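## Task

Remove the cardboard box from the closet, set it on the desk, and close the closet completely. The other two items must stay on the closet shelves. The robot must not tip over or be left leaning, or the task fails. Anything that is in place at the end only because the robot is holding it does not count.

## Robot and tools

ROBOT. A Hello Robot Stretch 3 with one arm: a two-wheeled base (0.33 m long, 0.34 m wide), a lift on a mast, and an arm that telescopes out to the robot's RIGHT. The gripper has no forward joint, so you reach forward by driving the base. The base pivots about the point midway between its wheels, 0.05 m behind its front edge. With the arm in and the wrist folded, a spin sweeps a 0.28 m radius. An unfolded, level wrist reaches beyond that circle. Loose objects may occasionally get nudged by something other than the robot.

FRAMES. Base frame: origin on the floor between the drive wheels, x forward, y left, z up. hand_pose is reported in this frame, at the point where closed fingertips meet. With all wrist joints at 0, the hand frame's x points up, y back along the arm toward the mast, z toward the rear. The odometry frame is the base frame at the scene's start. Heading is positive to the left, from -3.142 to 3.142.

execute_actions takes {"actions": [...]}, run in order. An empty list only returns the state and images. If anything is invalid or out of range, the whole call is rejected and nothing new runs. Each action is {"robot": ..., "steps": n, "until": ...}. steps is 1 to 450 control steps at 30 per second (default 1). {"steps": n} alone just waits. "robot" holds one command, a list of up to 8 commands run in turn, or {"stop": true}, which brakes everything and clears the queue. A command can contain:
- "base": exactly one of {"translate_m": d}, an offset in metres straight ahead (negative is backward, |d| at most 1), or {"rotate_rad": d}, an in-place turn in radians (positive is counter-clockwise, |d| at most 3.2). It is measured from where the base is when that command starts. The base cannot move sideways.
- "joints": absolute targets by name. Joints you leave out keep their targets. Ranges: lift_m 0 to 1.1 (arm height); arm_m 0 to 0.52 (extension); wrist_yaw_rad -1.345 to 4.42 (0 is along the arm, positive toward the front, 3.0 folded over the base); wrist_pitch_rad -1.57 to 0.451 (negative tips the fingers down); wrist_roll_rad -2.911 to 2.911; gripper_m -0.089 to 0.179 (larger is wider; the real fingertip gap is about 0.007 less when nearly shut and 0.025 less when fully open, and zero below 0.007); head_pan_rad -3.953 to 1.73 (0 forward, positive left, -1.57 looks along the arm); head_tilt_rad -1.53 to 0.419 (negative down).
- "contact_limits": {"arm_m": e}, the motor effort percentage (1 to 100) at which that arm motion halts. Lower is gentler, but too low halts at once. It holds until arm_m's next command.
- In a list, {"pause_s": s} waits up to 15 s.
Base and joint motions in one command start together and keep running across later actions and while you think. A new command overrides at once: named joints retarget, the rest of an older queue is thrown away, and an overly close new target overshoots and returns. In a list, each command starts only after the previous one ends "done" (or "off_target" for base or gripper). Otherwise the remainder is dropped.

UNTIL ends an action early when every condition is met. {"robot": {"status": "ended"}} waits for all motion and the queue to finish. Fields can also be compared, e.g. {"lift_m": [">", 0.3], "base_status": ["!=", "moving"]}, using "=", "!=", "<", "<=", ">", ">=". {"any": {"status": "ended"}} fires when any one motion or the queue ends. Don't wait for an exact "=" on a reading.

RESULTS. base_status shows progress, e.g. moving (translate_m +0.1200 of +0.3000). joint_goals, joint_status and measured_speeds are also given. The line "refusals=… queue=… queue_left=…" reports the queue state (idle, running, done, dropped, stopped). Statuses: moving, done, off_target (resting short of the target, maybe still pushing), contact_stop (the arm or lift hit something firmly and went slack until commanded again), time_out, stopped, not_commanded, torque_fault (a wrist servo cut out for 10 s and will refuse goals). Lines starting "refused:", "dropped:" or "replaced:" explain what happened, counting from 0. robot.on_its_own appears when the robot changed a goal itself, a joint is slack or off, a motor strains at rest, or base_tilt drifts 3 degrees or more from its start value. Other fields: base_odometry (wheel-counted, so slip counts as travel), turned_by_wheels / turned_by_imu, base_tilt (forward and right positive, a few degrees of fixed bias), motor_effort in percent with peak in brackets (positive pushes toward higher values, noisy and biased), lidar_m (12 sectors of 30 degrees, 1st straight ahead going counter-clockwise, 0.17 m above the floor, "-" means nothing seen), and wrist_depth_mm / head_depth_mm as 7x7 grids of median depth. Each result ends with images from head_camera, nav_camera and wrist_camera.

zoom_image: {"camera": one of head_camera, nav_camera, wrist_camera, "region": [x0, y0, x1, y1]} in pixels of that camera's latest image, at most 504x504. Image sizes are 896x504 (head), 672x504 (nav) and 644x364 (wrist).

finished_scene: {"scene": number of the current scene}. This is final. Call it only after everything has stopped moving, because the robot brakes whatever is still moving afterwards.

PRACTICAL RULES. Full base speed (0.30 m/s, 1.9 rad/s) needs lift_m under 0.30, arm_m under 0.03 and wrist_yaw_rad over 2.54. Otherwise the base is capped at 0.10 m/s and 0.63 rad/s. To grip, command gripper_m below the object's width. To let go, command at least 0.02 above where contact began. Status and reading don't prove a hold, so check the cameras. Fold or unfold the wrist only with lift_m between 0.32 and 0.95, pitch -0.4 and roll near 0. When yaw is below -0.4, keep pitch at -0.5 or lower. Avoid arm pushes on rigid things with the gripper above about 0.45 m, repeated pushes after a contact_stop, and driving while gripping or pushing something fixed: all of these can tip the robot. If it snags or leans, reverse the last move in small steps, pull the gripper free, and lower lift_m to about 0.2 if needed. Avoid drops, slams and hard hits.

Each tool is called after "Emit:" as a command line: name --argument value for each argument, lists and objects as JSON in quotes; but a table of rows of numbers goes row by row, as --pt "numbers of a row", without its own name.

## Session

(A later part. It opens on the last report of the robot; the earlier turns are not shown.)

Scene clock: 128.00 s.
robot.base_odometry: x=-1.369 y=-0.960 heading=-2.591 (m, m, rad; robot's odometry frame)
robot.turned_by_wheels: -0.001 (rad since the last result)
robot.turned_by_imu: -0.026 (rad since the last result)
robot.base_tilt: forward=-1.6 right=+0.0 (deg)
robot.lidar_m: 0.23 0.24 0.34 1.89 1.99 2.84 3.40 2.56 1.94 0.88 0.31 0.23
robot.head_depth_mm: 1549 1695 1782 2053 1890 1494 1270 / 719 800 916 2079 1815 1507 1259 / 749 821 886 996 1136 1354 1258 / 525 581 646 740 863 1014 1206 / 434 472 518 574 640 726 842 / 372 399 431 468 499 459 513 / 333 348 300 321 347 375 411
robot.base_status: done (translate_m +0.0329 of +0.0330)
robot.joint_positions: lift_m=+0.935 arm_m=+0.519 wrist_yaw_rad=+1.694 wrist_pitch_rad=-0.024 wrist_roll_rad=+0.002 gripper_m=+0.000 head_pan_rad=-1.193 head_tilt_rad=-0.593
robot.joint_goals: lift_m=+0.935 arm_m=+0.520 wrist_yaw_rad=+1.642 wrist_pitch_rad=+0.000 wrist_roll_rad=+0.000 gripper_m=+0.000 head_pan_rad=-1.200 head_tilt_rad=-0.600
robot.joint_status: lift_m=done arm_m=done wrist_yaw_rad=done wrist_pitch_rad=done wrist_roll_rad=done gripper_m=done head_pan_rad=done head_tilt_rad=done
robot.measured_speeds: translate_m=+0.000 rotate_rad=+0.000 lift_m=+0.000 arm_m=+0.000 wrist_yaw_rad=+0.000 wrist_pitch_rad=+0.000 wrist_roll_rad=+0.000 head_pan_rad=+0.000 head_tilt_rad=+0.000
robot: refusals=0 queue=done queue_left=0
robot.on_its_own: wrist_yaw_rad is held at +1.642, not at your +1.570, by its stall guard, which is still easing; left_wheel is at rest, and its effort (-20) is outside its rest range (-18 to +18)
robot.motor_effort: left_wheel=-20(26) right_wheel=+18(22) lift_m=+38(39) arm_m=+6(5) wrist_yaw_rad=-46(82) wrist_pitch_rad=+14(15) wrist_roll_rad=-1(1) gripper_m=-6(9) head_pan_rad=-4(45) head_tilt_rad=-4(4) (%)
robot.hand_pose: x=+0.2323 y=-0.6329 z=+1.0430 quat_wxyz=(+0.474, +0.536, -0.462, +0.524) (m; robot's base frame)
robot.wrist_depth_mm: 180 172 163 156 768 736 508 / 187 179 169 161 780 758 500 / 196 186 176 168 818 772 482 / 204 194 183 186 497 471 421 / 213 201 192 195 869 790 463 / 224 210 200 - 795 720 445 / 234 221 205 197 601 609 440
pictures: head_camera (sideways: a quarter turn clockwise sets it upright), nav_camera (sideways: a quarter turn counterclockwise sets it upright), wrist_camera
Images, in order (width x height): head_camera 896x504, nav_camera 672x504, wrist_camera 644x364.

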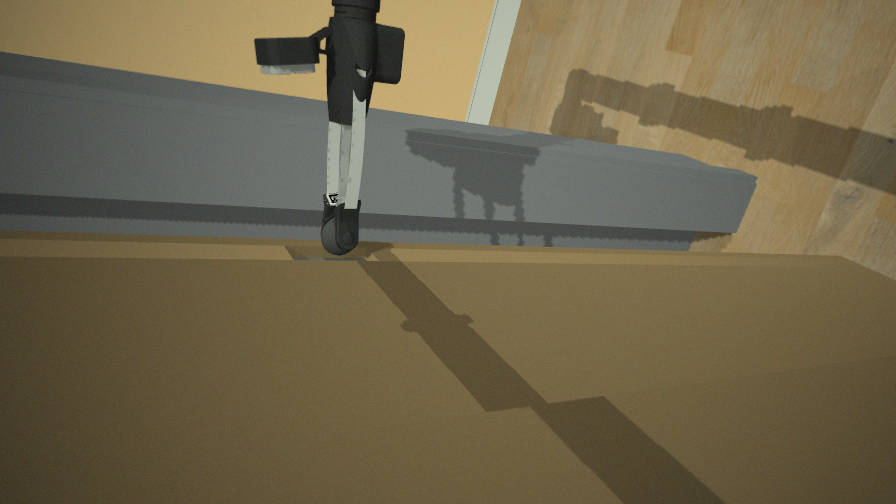

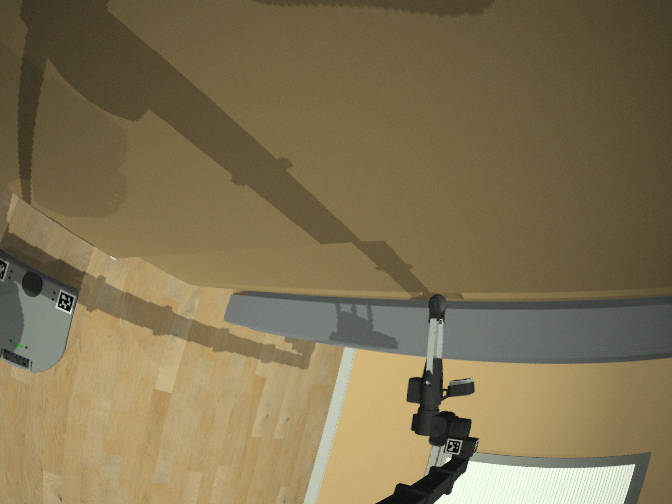

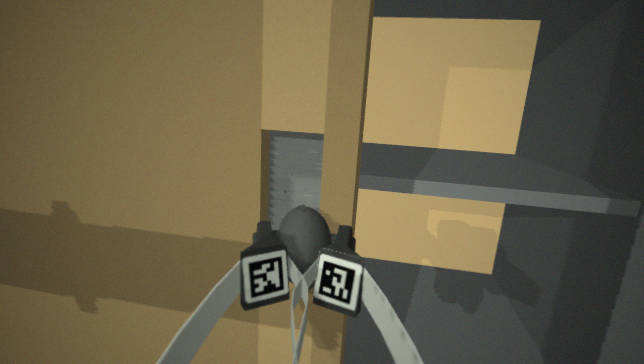

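Emit:
execute_actions --actions '[{"robot":[{"base":{"translate_m":-0.2},"joints":{"wrist_yaw_rad":1.57}},{"base":{"rotate_rad":-1.54},"joints":{"arm_m":0.135}},{"base":{"translate_m":0.35}},{"base":{"rotate_rad":1.57}},{"base":{"translate_m":0.14}}],"steps":450,"until":{"robot":{"status":"ended"}}},{"steps":300,"until":{"robot":{"status":"ended"}}}]'

Scene clock: 146.53 s.
robot.base_odometry: x=-1.509 y=-0.640 heading=-2.560 (m, m, rad; robot's odometry frame)
robot.turned_by_wheels: +0.031 (rad since the last result)
robot.turned_by_imu: +0.029 (rad since the last result)
robot.base_tilt: forward=-1.7 right=+0.0 (deg)
robot.lidar_m: 0.26 0.27 0.40 2.23 2.38 3.52 3.53 2.03 1.58 0.71 0.40 0.31
robot.head_depth_mm: 1262 1379 1518 1653 1809 1423 1269 / 1307 1451 1578 1751 1871 1426 1255 / 480 579 672 754 - 1391 1262 / 454 498 553 623 677 839 1029 / 475 523 591 668 816 1025 1199 / 602 667 753 856 1012 1113 670 / 638 699 751 427 448 491 539
robot.base_status: done (translate_m +0.1400 of +0.1400)
robot.joint_positions: lift_m=+0.935 arm_m=+0.135 wrist_yaw_rad=+1.571 wrist_pitch_rad=-0.022 wrist_roll_rad=+0.002 gripper_m=+0.000 head_pan_rad=-1.193 head_tilt_rad=-0.593
robot.joint_goals: lift_m=+0.935 arm_m=+0.135 wrist_yaw_rad=+1.570 wrist_pitch_rad=+0.000 wrist_roll_rad=+0.000 gripper_m=+0.000 head_pan_rad=-1.200 head_tilt_rad=-0.600
robot.joint_status: lift_m=done arm_m=done wrist_yaw_rad=done wrist_pitch_rad=done wrist_roll_rad=done gripper_m=done head_pan_rad=done head_tilt_rad=done
robot.measured_speeds: translate_m=+0.000 rotate_rad=+0.000 lift_m=+0.000 arm_m=+0.000 wrist_yaw_rad=+0.000 wrist_pitch_rad=+0.000 wrist_roll_rad=+0.000 head_pan_rad=+0.000 head_tilt_rad=+0.000
robot: refusals=0 queue=done queue_left=0
robot.motor_effort: left_wheel=-4(30) right_wheel=+1(21) lift_m=+37(38) arm_m=-3(6) wrist_yaw_rad=-1(65) wrist_pitch_rad=+12(14) wrist_roll_rad=-1(1) gripper_m=-3(7) head_pan_rad=-4(4) head_tilt_rad=-3(4) (%)
robot.hand_pose: x=+0.2343 y=-0.2804 z=+1.0437 quat_wxyz=(+0.505, +0.506, -0.495, +0.494) (m; robot's base frame)
robot.wrist_depth_mm: 198 195 190 185 183 687 469 / 207 202 197 192 190 749 458 / 214 209 203 199 199 734 457 / 222 217 212 210 479 555 448 / 232 227 220 - 912 696 442 / 242 236 230 - 801 680 431 / 253 247 237 232 557 588 421
pictures: head_camera (sideways: a quarter turn clockwise sets it upright), nav_camera (sideways: a quarter turn counterclockwise sets it upright), wrist_camera
Images, in order (width x height): head_camera 896x504, nav_camera 672x504, wrist_camera 644x364.

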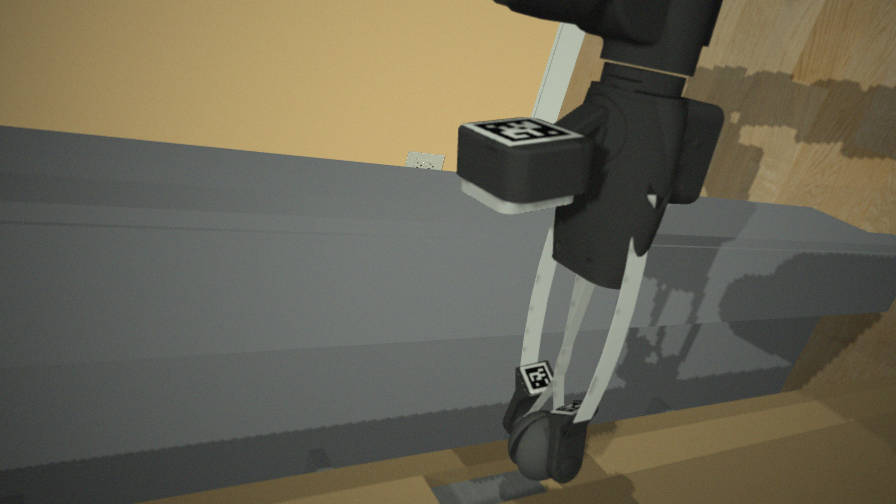

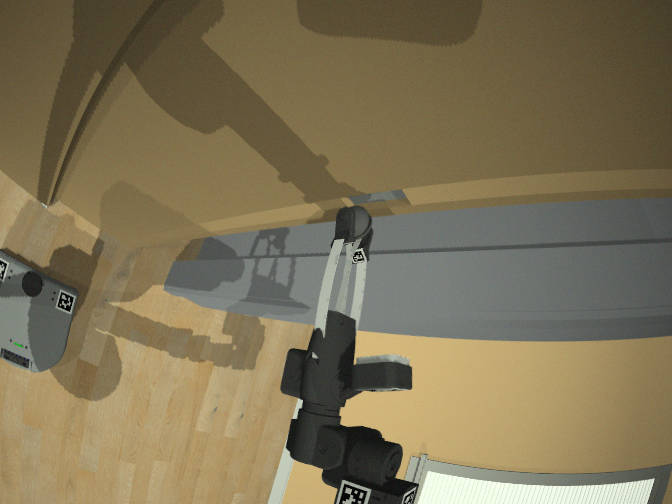

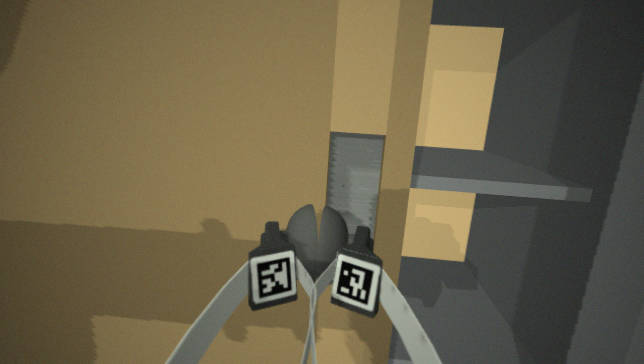

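Emit:
execute_actions --actions '[{"robot":[{"joints":{"arm_m":0.162}},{"base":{"translate_m":0.043}},{"joints":{"arm_m":0.5},"contact_limits":{"arm_m":20}}],"steps":450,"until":{"robot":{"status":"ended"}}}]'

Scene clock: 153.83 s.
robot.base_odometry: x=-1.545 y=-0.664 heading=-2.560 (m, m, rad; robot's odometry frame)
robot.turned_by_wheels: +0.000 (rad since the last result)
robot.turned_by_imu: -0.038 (rad since the last result)
robot.base_tilt: forward=-3.7 right=-3.2 (deg)
robot.lidar_m: 0.23 0.24 0.34 2.21 2.33 2.74 3.37 2.12 1.60 0.69 0.37 0.28
robot.head_depth_mm: 1327 1436 1504 1707 1831 1588 1318 / 1386 1485 1597 1784 1918 1584 1306 / 605 676 751 886 1874 1551 1278 / 514 560 606 683 770 870 1016 / 503 541 584 636 694 765 860 / 429 456 487 521 561 609 666 / 374 393 416 442 471 503 539
robot.base_status: done (translate_m +0.0430 of +0.0430)
robot.joint_positions: lift_m=+0.935 arm_m=+0.499 wrist_yaw_rad=+1.876 wrist_pitch_rad=-0.021 wrist_roll_rad=+0.006 gripper_m=+0.000 head_pan_rad=-1.193 head_tilt_rad=-0.594
robot.joint_goals: lift_m=+0.935 arm_m=+0.500 wrist_yaw_rad=+1.570 wrist_pitch_rad=+0.000 wrist_roll_rad=+0.000 gripper_m=+0.000 head_pan_rad=-1.200 head_tilt_rad=-0.600
robot.joint_status: lift_m=done arm_m=done wrist_yaw_rad=done wrist_pitch_rad=done wrist_roll_rad=done gripper_m=done head_pan_rad=done head_tilt_rad=done
robot.measured_speeds: translate_m=+0.000 rotate_rad=+0.000 lift_m=+0.000 arm_m=+0.000 wrist_yaw_rad=+0.000 wrist_pitch_rad=+0.000 wrist_roll_rad=+0.000 head_pan_rad=+0.000 head_tilt_rad=+0.000
robot: refusals=0 queue=done queue_left=0
robot.on_its_own: base_tilt is 3.7 degrees off its reading at the scene's start (forward=-1.7 right=-0.1); wrist_yaw_rad is at rest, and its effort (-100) is outside its rest range (-12 to +12)
robot.motor_effort: left_wheel=+8(19) right_wheel=+0(20) lift_m=+38(38) arm_m=+12(17) wrist_yaw_rad=-100(100) wrist_pitch_rad=+13(41) wrist_roll_rad=-2(3) gripper_m=-11(12) head_pan_rad=-4(3) head_tilt_rad=-3(4) (%)
robot.contact_limits: arm_m 20 (drawing in: default 18, maximum 30; extending or still: default 26, maximum 42)
robot.hand_pose: x=+0.2225 y=-0.5670 z=+1.0437 quat_wxyz=(+0.424, +0.576, -0.413, +0.564) (m; robot's base frame)
robot.wrist_depth_mm: 287 256 228 205 115 107 108 / 296 265 234 211 118 110 110 / 312 274 240 215 121 114 113 / 322 283 249 223 124 120 115 / 339 294 263 138 127 125 117 / 356 305 274 - 130 129 120 / 374 324 272 242 132 134 123
pictures: head_camera (sideways: a quarter turn clockwise sets it upright), nav_camera (sideways: a quarter turn counterclockwise sets it upright), wrist_camera
Images, in order (width x height): head_camera 896x504, nav_camera 672x504, wrist_camera 644x364.

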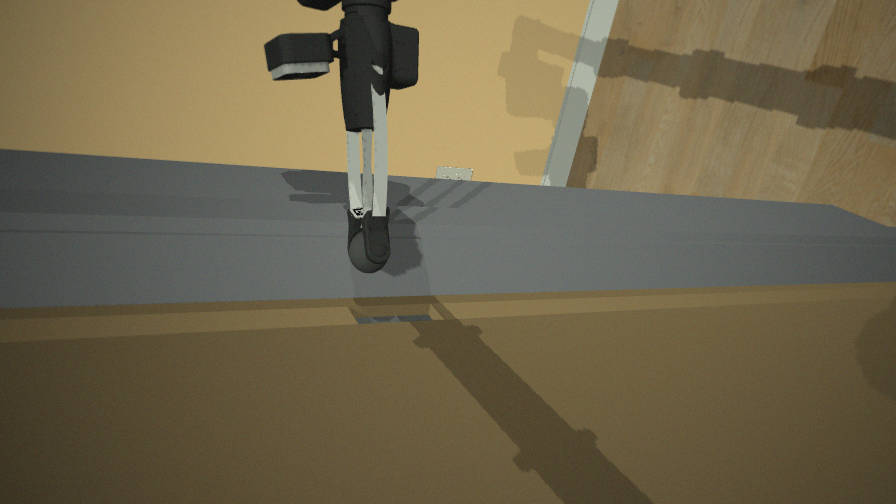

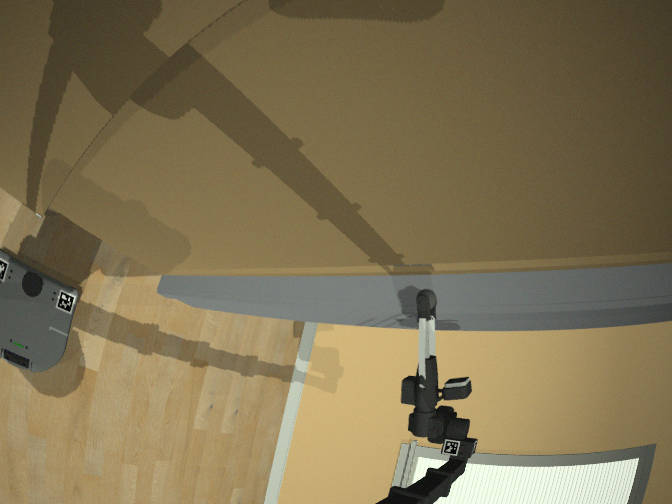

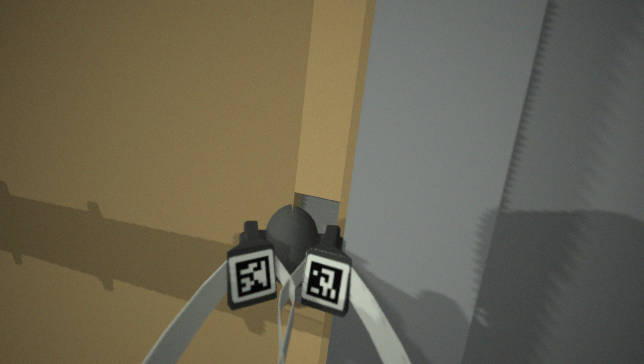

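Emit:
execute_actions --actions '[{"robot":[{"joints":{"arm_m":0.3,"wrist_yaw_rad":1.7}},{"base":{"translate_m":-0.2},"joints":{"arm_m":0.0,"wrist_yaw_rad":1.57}},{"base":{"rotate_rad":1.61}},{"base":{"translate_m":0.6}},{"base":{"translate_m":0.55}},{"base":{"rotate_rad":-1.57}},{"base":{"translate_m":0.1}}],"steps":450,"until":{"robot":{"status":"ended"}}},{"steps":450,"until":{"robot":{"status":"ended"}}}]'

Scene clock: 183.30 s.
robot.base_odometry: x=-0.790 y=-1.548 heading=-2.520 (m, m, rad; robot's odometry frame)
robot.turned_by_wheels: +0.040 (rad since the last result)
robot.turned_by_imu: -0.016 (rad since the last result)
robot.base_tilt: forward=-1.6 right=-0.1 (deg)
robot.lidar_m: 1.08 1.14 1.11 1.07 1.13 1.60 3.39 3.69 2.77 1.36 0.47 0.44
robot.head_depth_mm: 2233 2416 2654 2503 1875 1549 - / 1380 1528 1813 2264 1856 1512 1290 / 910 1031 1355 1640 1797 1517 1322 / 713 787 883 1006 1164 1304 - / 587 640 695 773 860 914 - / 500 488 529 577 641 706 - / 407 436 468 502 541 586 670
robot.base_status: done (translate_m +0.1000 of +0.1000)
robot.joint_positions: lift_m=+0.935 arm_m=+0.001 wrist_yaw_rad=+1.571 wrist_pitch_rad=-0.020 wrist_roll_rad=+0.001 gripper_m=+0.000 head_pan_rad=-1.193 head_tilt_rad=-0.594
robot.joint_goals: lift_m=+0.935 arm_m=+0.000 wrist_yaw_rad=+1.570 wrist_pitch_rad=+0.000 wrist_roll_rad=+0.000 gripper_m=+0.000 head_pan_rad=-1.200 head_tilt_rad=-0.600
robot.joint_status: lift_m=done arm_m=done wrist_yaw_rad=done wrist_pitch_rad=done wrist_roll_rad=done gripper_m=done head_pan_rad=done head_tilt_rad=done
robot.measured_speeds: translate_m=+0.000 rotate_rad=+0.000 lift_m=+0.000 arm_m=+0.000 wrist_yaw_rad=+0.000 wrist_pitch_rad=+0.000 wrist_roll_rad=+0.000 head_pan_rad=+0.000 head_tilt_rad=+0.000
robot: refusals=0 queue=done queue_left=0
robot.motor_effort: left_wheel=+3(11) right_wheel=-2(10) lift_m=+34(37) arm_m=-3(9) wrist_yaw_rad=-1(99) wrist_pitch_rad=+12(30) wrist_roll_rad=-1(2) gripper_m=-3(12) head_pan_rad=-3(3) head_tilt_rad=-2(3) (%)
robot.hand_pose: x=+0.2344 y=-0.1462 z=+1.0443 quat_wxyz=(+0.505, +0.505, -0.495, +0.495) (m; robot's base frame)
robot.wrist_depth_mm: 996 975 981 954 616 263 231 / - 1000 - 971 586 257 239 / - - - - 561 252 247 / - - - - 532 262 257 / - - - - 504 271 264 / - - - - 421 281 276 / - - - - 532 293 287
pictures: head_camera (sideways: a quarter turn clockwise sets it upright), nav_camera (sideways: a quarter turn counterclockwise sets it upright), wrist_camera
Images, in order (width x height): head_camera 896x504, nav_camera 672x504, wrist_camera 644x364.

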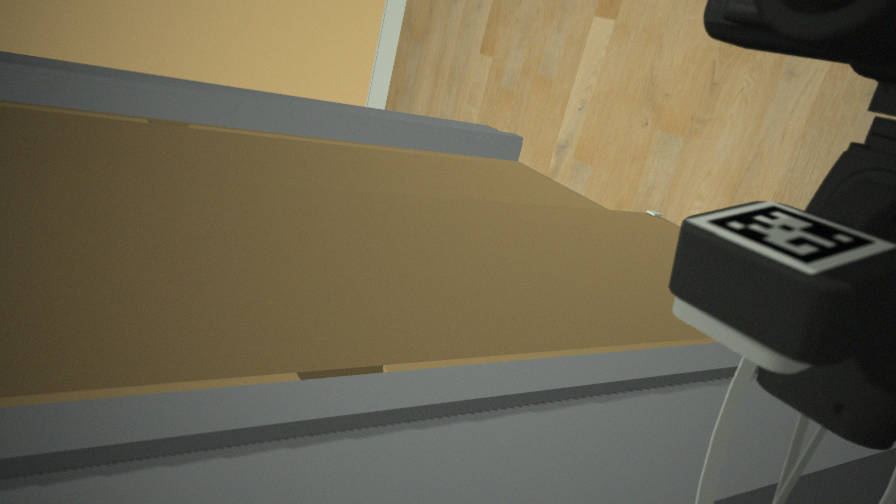

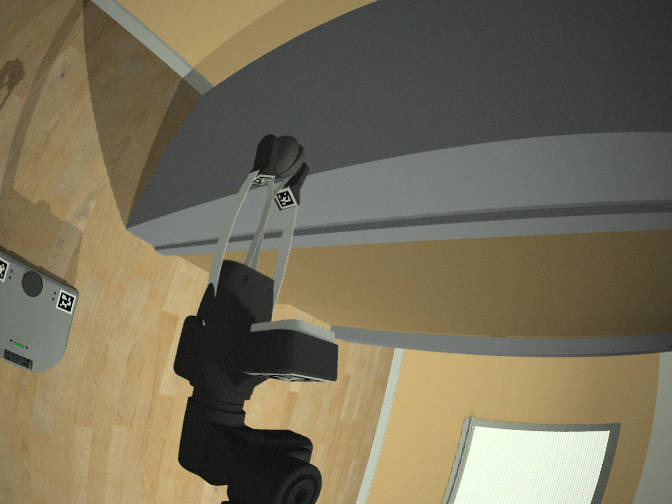

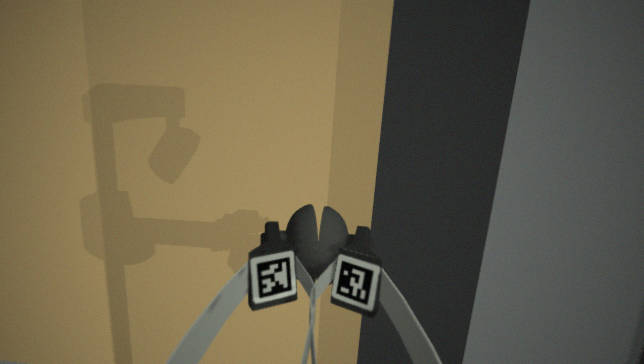

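Emit:
execute_actions --actions '[{"robot":[{"base":{"rotate_rad":-1.52}},{"base":{"translate_m":0.31}},{"base":{"rotate_rad":1.57}}],"steps":450,"until":{"robot":{"status":"ended"}}}]'

Scene clock: 195.10 s.
robot.base_odometry: x=-0.983 y=-1.305 heading=-2.470 (m, m, rad; robot's odometry frame)
robot.turned_by_wheels: +0.050 (rad since the last result)
robot.turned_by_imu: +0.049 (rad since the last result)
robot.base_tilt: forward=-1.6 right=-0.1 (deg)
robot.lidar_m: 0.31 1.12 1.41 1.38 1.48 2.19 3.35 3.11 2.44 1.07 0.43 0.32
robot.head_depth_mm: 1218 2125 2327 2451 1888 1557 - / 1059 1228 1383 1630 1796 1508 1282 / 811 927 1064 1260 1556 1498 1317 / 576 636 713 809 934 1037 - / 484 528 577 639 719 763 - / 419 451 487 529 580 638 - / 369 393 420 451 489 533 582
robot.base_status: done (rotate_rad +1.5699 of +1.5700)
robot.joint_positions: lift_m=+0.935 arm_m=+0.001 wrist_yaw_rad=+1.571 wrist_pitch_rad=-0.020 wrist_roll_rad=+0.001 gripper_m=+0.000 head_pan_rad=-1.193 head_tilt_rad=-0.594
robot.joint_goals: lift_m=+0.935 arm_m=+0.000 wrist_yaw_rad=+1.570 wrist_pitch_rad=+0.000 wrist_roll_rad=+0.000 gripper_m=+0.000 head_pan_rad=-1.200 head_tilt_rad=-0.600
robot.joint_status: lift_m=done arm_m=done wrist_yaw_rad=done wrist_pitch_rad=done wrist_roll_rad=done gripper_m=done head_pan_rad=done head_tilt_rad=done
robot.measured_speeds: translate_m=+0.000 rotate_rad=+0.000 lift_m=+0.000 arm_m=+0.000 wrist_yaw_rad=+0.000 wrist_pitch_rad=+0.000 wrist_roll_rad=+0.000 head_pan_rad=+0.000 head_tilt_rad=+0.000
robot: refusals=0 queue=done queue_left=0
robot.motor_effort: left_wheel=-3(9) right_wheel=+2(5) lift_m=+34(34) arm_m=-3(3) wrist_yaw_rad=-2(2) wrist_pitch_rad=+12(12) wrist_roll_rad=+0(1) gripper_m=-3(3) head_pan_rad=-4(3) head_tilt_rad=-2(3) (%)
robot.hand_pose: x=+0.2344 y=-0.1462 z=+1.0443 quat_wxyz=(+0.505, +0.505, -0.495, +0.495) (m; robot's base frame)
robot.wrist_depth_mm: - 216 209 202 190 210 203 / - 222 217 199 206 216 210 / - 231 225 206 225 224 217 / - 241 233 213 240 232 225 / - 250 242 - 251 239 233 / - 263 252 - 255 247 241 / - 273 263 238 264 257 250
pictures: head_camera (sideways: a quarter turn clockwise sets it upright), nav_camera (sideways: a quarter turn counterclockwise sets it upright), wrist_camera
Images, in order (width x height): head_camera 896x504, nav_camera 672x504, wrist_camera 644x364.

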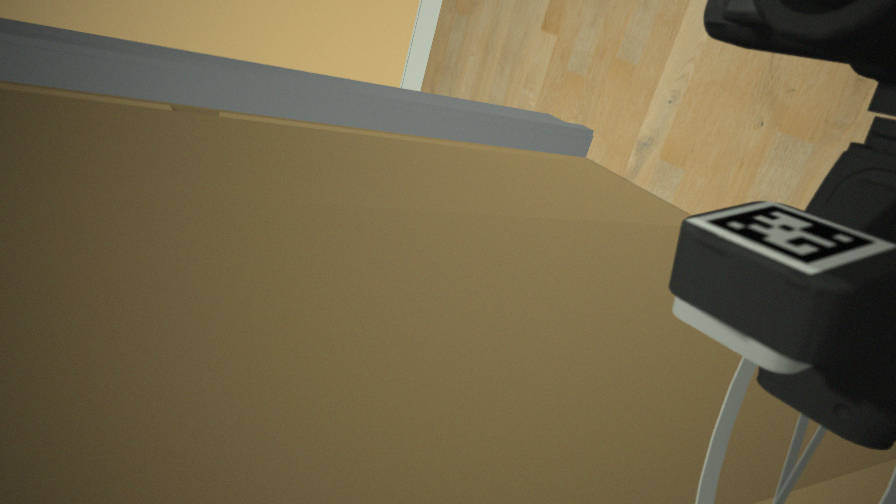

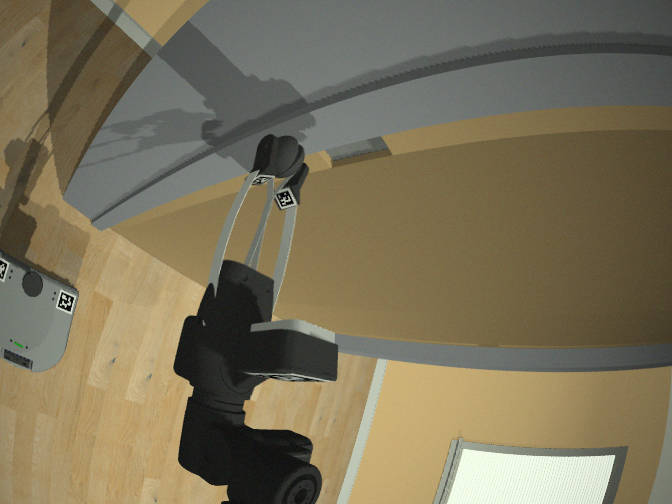

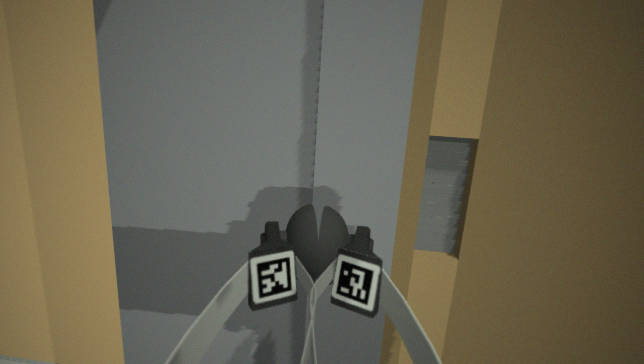

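Emit:
execute_actions --actions '[{"robot":[{"joints":{"arm_m":0.095}},{"base":{"translate_m":0.05}}],"steps":450,"until":{"robot":{"status":"ended"}}}]'

Scene clock: 200.00 s.
robot.base_odometry: x=-1.022 y=-1.336 heading=-2.470 (m, m, rad; robot's odometry frame)
robot.turned_by_wheels: +0.000 (rad since the last result)
robot.turned_by_imu: -0.001 (rad since the last result)
robot.base_tilt: forward=-1.7 right=-0.1 (deg)
robot.lidar_m: 0.26 1.07 1.40 1.38 1.48 2.17 3.40 3.10 2.44 0.81 0.36 0.27
robot.head_depth_mm: 1122 1282 2319 2465 1938 - 1250 / 907 1071 1308 1543 1753 - 1263 / 590 671 776 923 - - 1262 / 481 530 594 677 733 923 1137 / 405 441 483 536 589 674 788 / 351 376 407 444 491 540 605 / 308 328 351 378 407 445 482
robot.base_status: done (translate_m +0.0500 of +0.0500)
robot.joint_positions: lift_m=+0.935 arm_m=+0.095 wrist_yaw_rad=+1.571 wrist_pitch_rad=-0.020 wrist_roll_rad=+0.001 gripper_m=+0.000 head_pan_rad=-1.193 head_tilt_rad=-0.594
robot.joint_goals: lift_m=+0.935 arm_m=+0.095 wrist_yaw_rad=+1.570 wrist_pitch_rad=+0.000 wrist_roll_rad=+0.000 gripper_m=+0.000 head_pan_rad=-1.200 head_tilt_rad=-0.600
robot.joint_status: lift_m=done arm_m=done wrist_yaw_rad=done wrist_pitch_rad=done wrist_roll_rad=done gripper_m=done head_pan_rad=done head_tilt_rad=done
robot.measured_speeds: translate_m=+0.000 rotate_rad=+0.000 lift_m=+0.000 arm_m=+0.000 wrist_yaw_rad=+0.000 wrist_pitch_rad=+0.000 wrist_roll_rad=+0.000 head_pan_rad=+0.000 head_tilt_rad=+0.000
robot: refusals=0 queue=done queue_left=0
robot.motor_effort: left_wheel=-3(8) right_wheel=+2(5) lift_m=+35(35) arm_m=+4(4) wrist_yaw_rad=+0(1) wrist_pitch_rad=+12(12) wrist_roll_rad=-1(0) gripper_m=-3(3) head_pan_rad=-4(3) head_tilt_rad=-3(3) (%)
robot.hand_pose: x=+0.2344 y=-0.2397 z=+1.0443 quat_wxyz=(+0.505, +0.505, -0.495, +0.495) (m; robot's base frame)
robot.wrist_depth_mm: 162 143 149 165 161 157 153 / 167 149 155 170 167 161 158 / 173 154 160 176 172 167 163 / 180 161 166 194 178 173 168 / 187 167 168 - 184 179 174 / 196 175 170 - 190 185 181 / 205 183 194 205 199 193 187
pictures: head_camera (sideways: a quarter turn clockwise sets it upright), nav_camera (sideways: a quarter turn counterclockwise sets it upright), wrist_camera
Images, in order (width x height): head_camera 896x504, nav_camera 672x504, wrist_camera 644x364.

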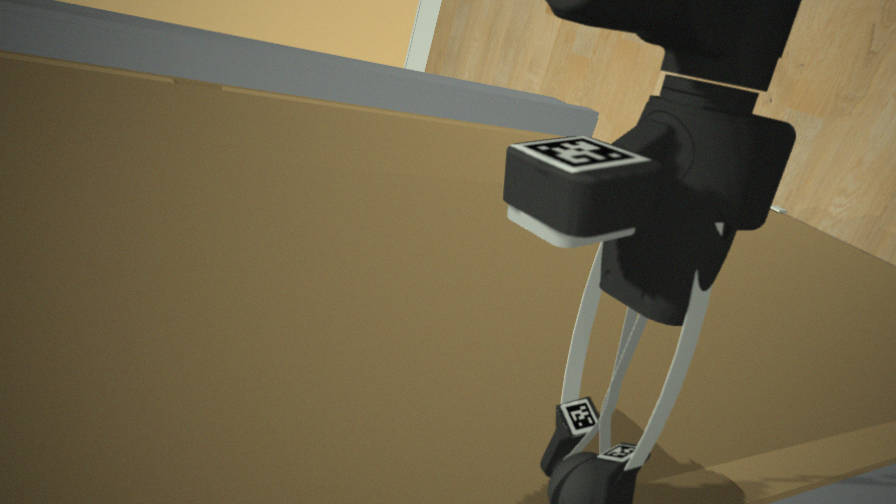

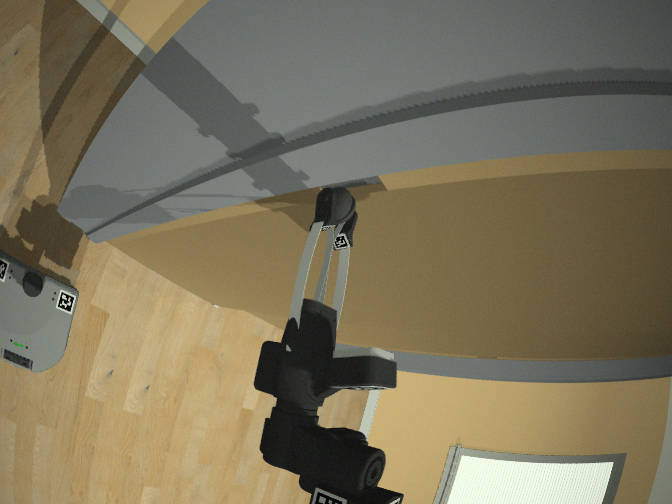

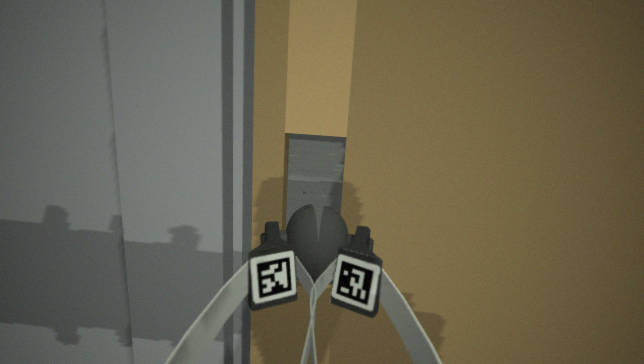

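Emit:
execute_actions --actions '[{"robot":[{"base":{"translate_m":0.013}},{"joints":{"arm_m":0.52,"head_pan_rad":-0.5,"head_tilt_rad":-0.5}}],"steps":450,"until":{"robot":{"status":"ended"}}}]'

Scene clock: 205.83 s.
robot.base_odometry: x=-1.032 y=-1.344 heading=-2.471 (m, m, rad; robot's odometry frame)
robot.turned_by_wheels: -0.001 (rad since the last result)
robot.turned_by_imu: -0.048 (rad since the last result)
robot.base_tilt: forward=-1.6 right=+0.0 (deg)
robot.lidar_m: 0.26 1.05 1.41 1.38 1.45 2.06 3.42 3.25 2.46 0.90 0.64 0.26
robot.head_depth_mm: 1049 1173 1029 1237 1077 1236 1336 / 1021 1117 1021 1221 1018 1194 1333 / - - - - 303 350 1269 / - - - - 290 320 367 / - - - - 287 312 355 / - - - - - 293 327 / - - - - - - 305
robot.base_status: done (translate_m +0.0129 of +0.0130)
robot.joint_positions: lift_m=+0.935 arm_m=+0.519 wrist_yaw_rad=+1.686 wrist_pitch_rad=-0.020 wrist_roll_rad=+0.001 gripper_m=+0.000 head_pan_rad=-0.507 head_tilt_rad=-0.507
robot.joint_goals: lift_m=+0.935 arm_m=+0.520 wrist_yaw_rad=+1.640 wrist_pitch_rad=+0.000 wrist_roll_rad=+0.000 gripper_m=+0.000 head_pan_rad=-0.500 head_tilt_rad=-0.500
robot.joint_status: lift_m=done arm_m=done wrist_yaw_rad=done wrist_pitch_rad=done wrist_roll_rad=done gripper_m=done head_pan_rad=done head_tilt_rad=done
robot.measured_speeds: translate_m=+0.000 rotate_rad=+0.000 lift_m=+0.000 arm_m=+0.000 wrist_yaw_rad=+0.000 wrist_pitch_rad=+0.000 wrist_roll_rad=+0.000 head_pan_rad=+0.000 head_tilt_rad=+0.000
robot: refusals=0 queue=done queue_left=0
robot.on_its_own: wrist_yaw_rad is held at +1.640, not at your +1.570, by its stall guard, which is still easing; left_wheel is at rest, and its effort (-22) is outside its rest range (-18 to +18); right_wheel is at rest, and its effort (+20) is outside its rest range (-18 to +18)
robot.motor_effort: left_wheel=-22(26) right_wheel=+20(23) lift_m=+35(35) arm_m=+6(8) wrist_yaw_rad=-41(79) wrist_pitch_rad=+12(14) wrist_roll_rad=-1(0) gripper_m=-5(9) head_pan_rad=+4(45) head_tilt_rad=+4(19) (%)
robot.hand_pose: x=+0.2327 y=-0.6351 z=+1.0442 quat_wxyz=(+0.476, +0.533, -0.465, +0.523) (m; robot's base frame)
robot.wrist_depth_mm: 575 768 749 156 149 143 137 / 588 795 921 161 154 147 142 / 586 725 592 167 159 152 146 / 601 788 537 184 164 157 151 / 617 844 959 174 170 162 155 / 631 717 754 - 177 168 160 / 636 801 205 193 182 175 166
pictures: head_camera (sideways: a quarter turn clockwise sets it upright), nav_camera (sideways: a quarter turn counterclockwise sets it upright), wrist_camera
Images, in order (width x height): head_camera 896x504, nav_camera 672x504, wrist_camera 644x364.

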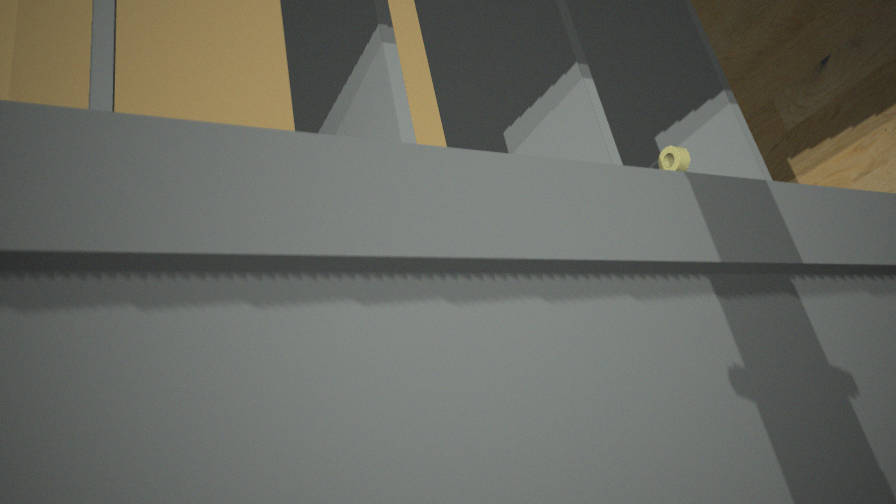

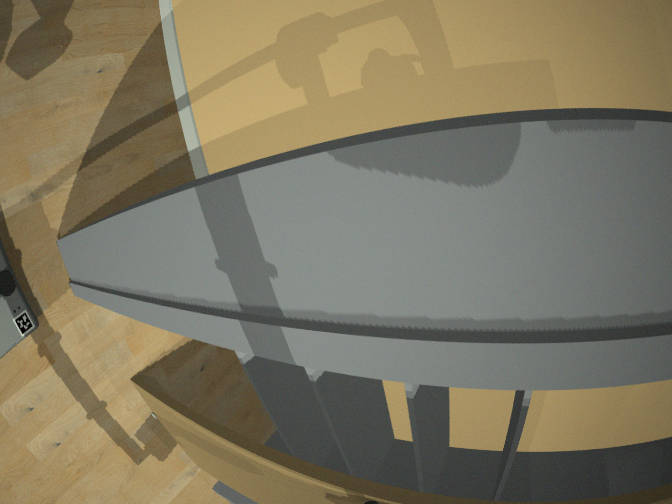

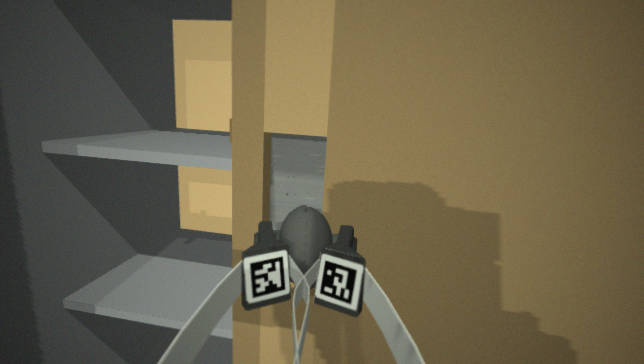

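Emit:
execute_actions --actions '[{"robot":[{"base":{"translate_m":-0.35},"joints":{"wrist_yaw_rad":1.57}},{"base":{"rotate_rad":1.62},"joints":{"arm_m":0.0,"wrist_yaw_rad":0,"head_pan_rad":-1.57,"head_tilt_rad":-0.45}},{"base":{"translate_m":-0.38}}],"steps":450,"until":{"robot":{"status":"ended"}}},{"steps":300,"until":{"robot":{"status":"ended"}}}]'

Scene clock: 221.57 s.
robot.base_odometry: x=-1.009 y=-0.841 heading=-0.850 (m, m, rad; robot's odometry frame)
robot.turned_by_wheels: +1.621 (rad since the last result)
robot.turned_by_imu: +1.412 (rad since the last result)
robot.base_tilt: forward=-1.7 right=+0.0 (deg)
robot.lidar_m: 1.78 1.80 2.29 2.94 3.21 2.15 2.00 1.13 0.71 0.69 0.67 1.78
robot.head_depth_mm: 552 596 645 707 779 857 - / 1144 604 647 701 768 845 - / 1178 1266 1259 1450 1156 - - / 1168 1252 1241 1428 1348 - - / 1158 1247 1110 1404 1408 1544 1380 / 1146 1220 1224 1395 1388 1531 1371 / 1135 1216 1186 1266 1146 1201 916
robot.base_status: done (translate_m -0.3800 of -0.3800)
robot.joint_positions: lift_m=+0.935 arm_m=+0.001 wrist_yaw_rad=+0.000 wrist_pitch_rad=-0.021 wrist_roll_rad=+0.001 gripper_m=+0.000 head_pan_rad=-1.564 head_tilt_rad=-0.454
robot.joint_goals: lift_m=+0.935 arm_m=+0.000 wrist_yaw_rad=+0.000 wrist_pitch_rad=+0.000 wrist_roll_rad=+0.000 gripper_m=+0.000 head_pan_rad=-1.570 head_tilt_rad=-0.450
robot.joint_status: lift_m=done arm_m=done wrist_yaw_rad=done wrist_pitch_rad=done wrist_roll_rad=done gripper_m=done head_pan_rad=done head_tilt_rad=done
robot.measured_speeds: translate_m=+0.000 rotate_rad=+0.000 lift_m=+0.000 arm_m=+0.000 wrist_yaw_rad=+0.000 wrist_pitch_rad=+0.000 wrist_roll_rad=+0.000 head_pan_rad=+0.000 head_tilt_rad=+0.000
robot: refusals=0 queue=done queue_left=0
robot.motor_effort: left_wheel=+0(100) right_wheel=+0(47) lift_m=+34(35) arm_m=-2(3) wrist_yaw_rad=+0(96) wrist_pitch_rad=+12(14) wrist_roll_rad=-1(1) gripper_m=-3(9) head_pan_rad=-3(45) head_tilt_rad=+2(9) (%)
robot.hand_pose: x=-0.0213 y=-0.4019 z=+1.0440 quat_wxyz=(+0.707, +0.008, -0.707, -0.007) (m; robot's base frame)
robot.wrist_depth_mm: 390 763 951 889 414 413 423 / 395 842 - - 425 434 442 / 398 770 - - 441 450 463 / 396 847 - - 466 466 483 / 398 873 - - 472 489 507 / 408 786 817 - 487 506 522 / 420 879 - - 520 535 555
pictures: head_camera (sideways: a quarter turn clockwise sets it upright), nav_camera (sideways: a quarter turn counterclockwise sets it upright), wrist_camera
Images, in order (width x height): head_camera 896x504, nav_camera 672x504, wrist_camera 644x364.

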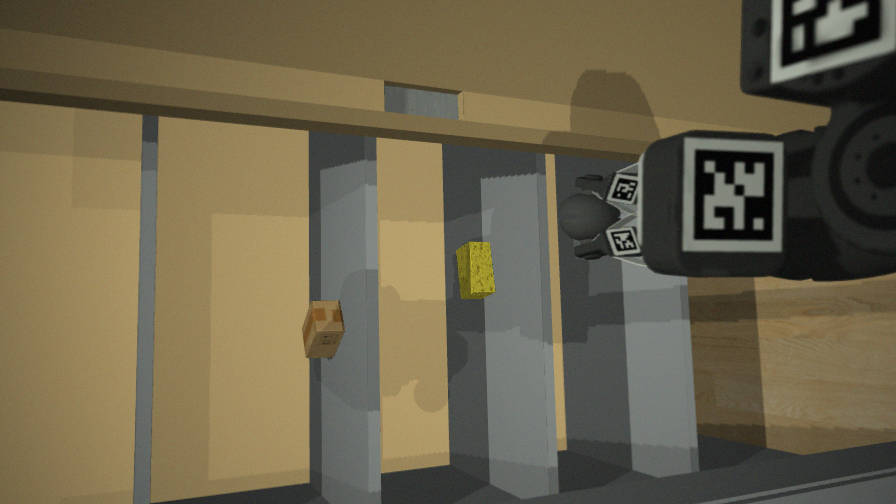

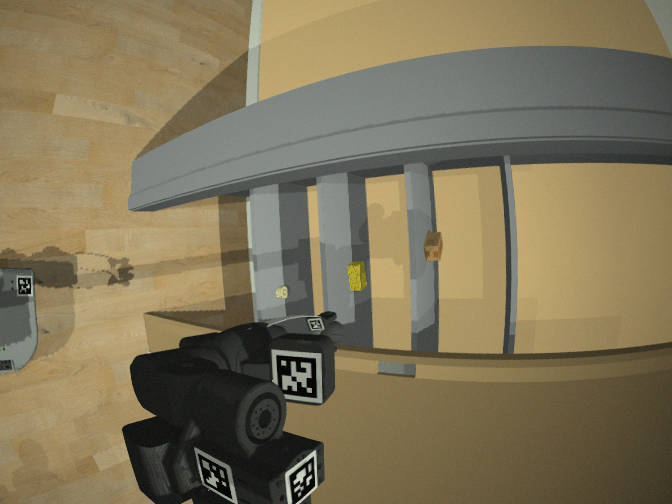

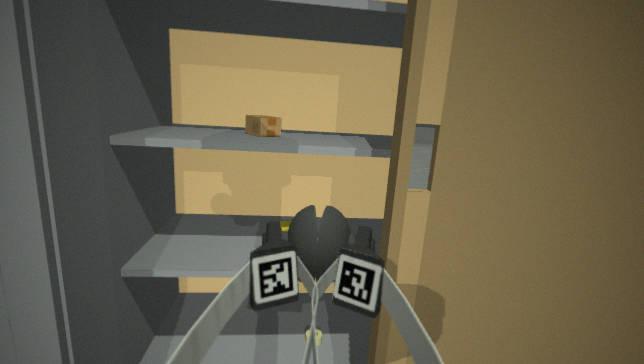

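Emit:
execute_actions --actions '[{"robot":[{"base":{"rotate_rad":-1.37},"joints":{"wrist_yaw_rad":1.9}},{"base":{"translate_m":0.23}},{"base":{"rotate_rad":1.57}},{"base":{"translate_m":-0.06}},{"joints":{"wrist_yaw_rad":0,"gripper_m":0.17,"lift_m":0.93}},{"joints":{"arm_m":0.25}}],"steps":450,"until":{"robot":{"status":"ended"}}},{"steps":300,"until":{"robot":{"status":"ended"}}}]'

Scene clock: 239.63 s.
robot.base_odometry: x=-1.196 y=-0.988 heading=-0.650 (m, m, rad; robot's odometry frame)
robot.turned_by_wheels: +0.200 (rad since the last result)
robot.turned_by_imu: +0.195 (rad since the last result)
robot.base_tilt: forward=-1.6 right=+0.0 (deg)
robot.lidar_m: 1.82 1.94 2.86 3.18 2.57 1.99 1.20 0.56 0.46 1.03 0.48 1.80
robot.head_depth_mm: 937 1007 1054 809 - 1119 982 / 945 1015 1073 804 - 1130 1275 / 952 1022 1077 831 - 1130 1307 / 959 1034 1080 862 979 1161 1304 / 975 1046 1106 853 999 1161 1334 / 972 1025 1029 1007 999 1124 1268 / 779 791 816 805 865 642 665
robot.base_status: done (translate_m -0.0600 of -0.0600)
robot.joint_positions: lift_m=+0.930 arm_m=+0.250 wrist_yaw_rad=+0.001 wrist_pitch_rad=-0.021 wrist_roll_rad=+0.001 gripper_m=+0.170 head_pan_rad=-1.564 head_tilt_rad=-0.454
robot.joint_goals: lift_m=+0.930 arm_m=+0.250 wrist_yaw_rad=+0.000 wrist_pitch_rad=+0.000 wrist_roll_rad=+0.000 gripper_m=+0.170 head_pan_rad=-1.570 head_tilt_rad=-0.450
robot.joint_status: lift_m=done arm_m=done wrist_yaw_rad=done wrist_pitch_rad=done wrist_roll_rad=done gripper_m=done head_pan_rad=done head_tilt_rad=done
robot.measured_speeds: translate_m=+0.000 rotate_rad=+0.000 lift_m=+0.000 arm_m=+0.000 wrist_yaw_rad=+0.000 wrist_pitch_rad=+0.000 wrist_roll_rad=+0.000 head_pan_rad=+0.000 head_tilt_rad=+0.000
robot: refusals=0 queue=done queue_left=0
robot.motor_effort: left_wheel=-3(10) right_wheel=+2(4) lift_m=+15(34) arm_m=+4(6) wrist_yaw_rad=+0(2) wrist_pitch_rad=+12(12) wrist_roll_rad=+0(0) gripper_m=+0(83) head_pan_rad=-3(3) head_tilt_rad=+3(2) (%)
robot.hand_pose: x=-0.0213 y=-0.6503 z=+1.0398 quat_wxyz=(+0.707, +0.008, -0.707, -0.007) (m; robot's base frame)
robot.wrist_depth_mm: 365 502 638 622 603 587 575 / 370 506 666 638 629 607 590 / 375 510 676 651 650 632 610 / 307 326 352 380 409 451 496 / 370 570 732 270 260 270 263 / - 634 730 723 715 711 679 / 404 528 568 581 572 591 628
pictures: head_camera (sideways: a quarter turn clockwise sets it upright), nav_camera (sideways: a quarter turn counterclockwise sets it upright), wrist_camera
Images, in order (width x height): head_camera 896x504, nav_camera 672x504, wrist_camera 644x364.

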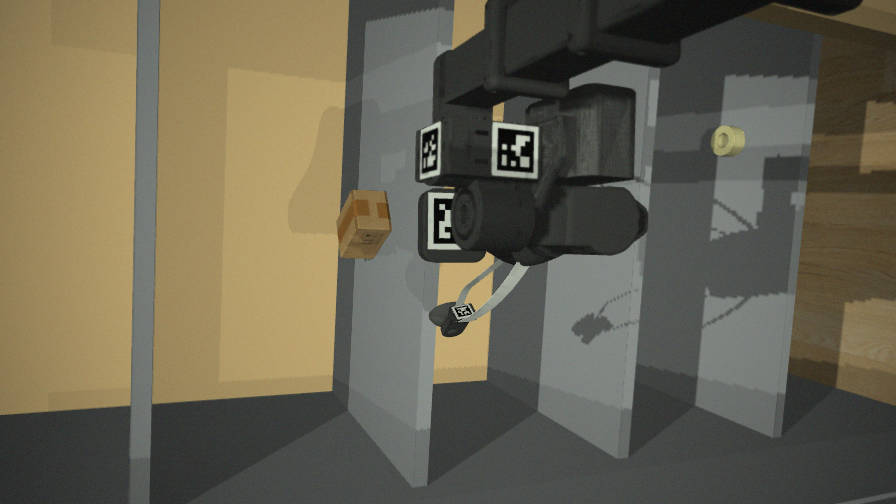

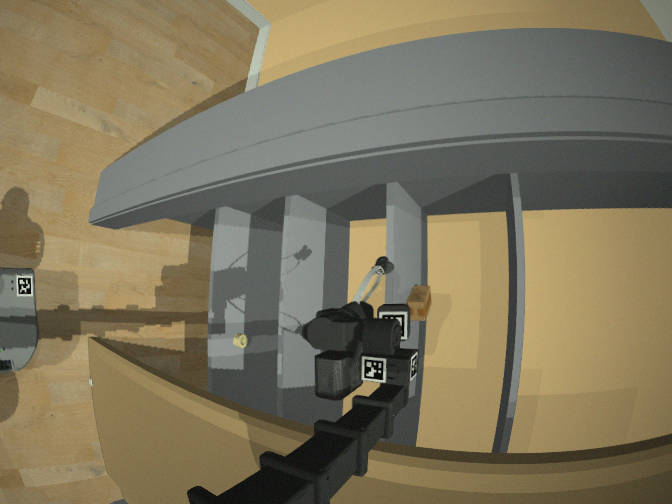

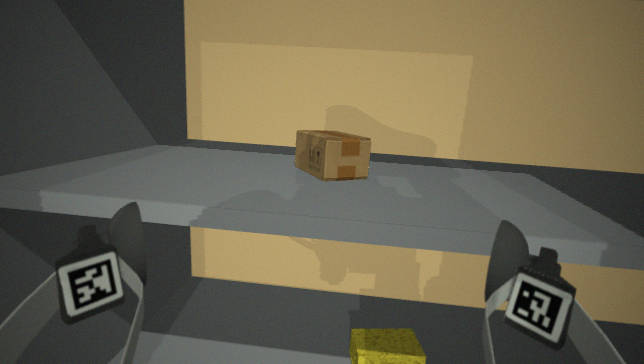

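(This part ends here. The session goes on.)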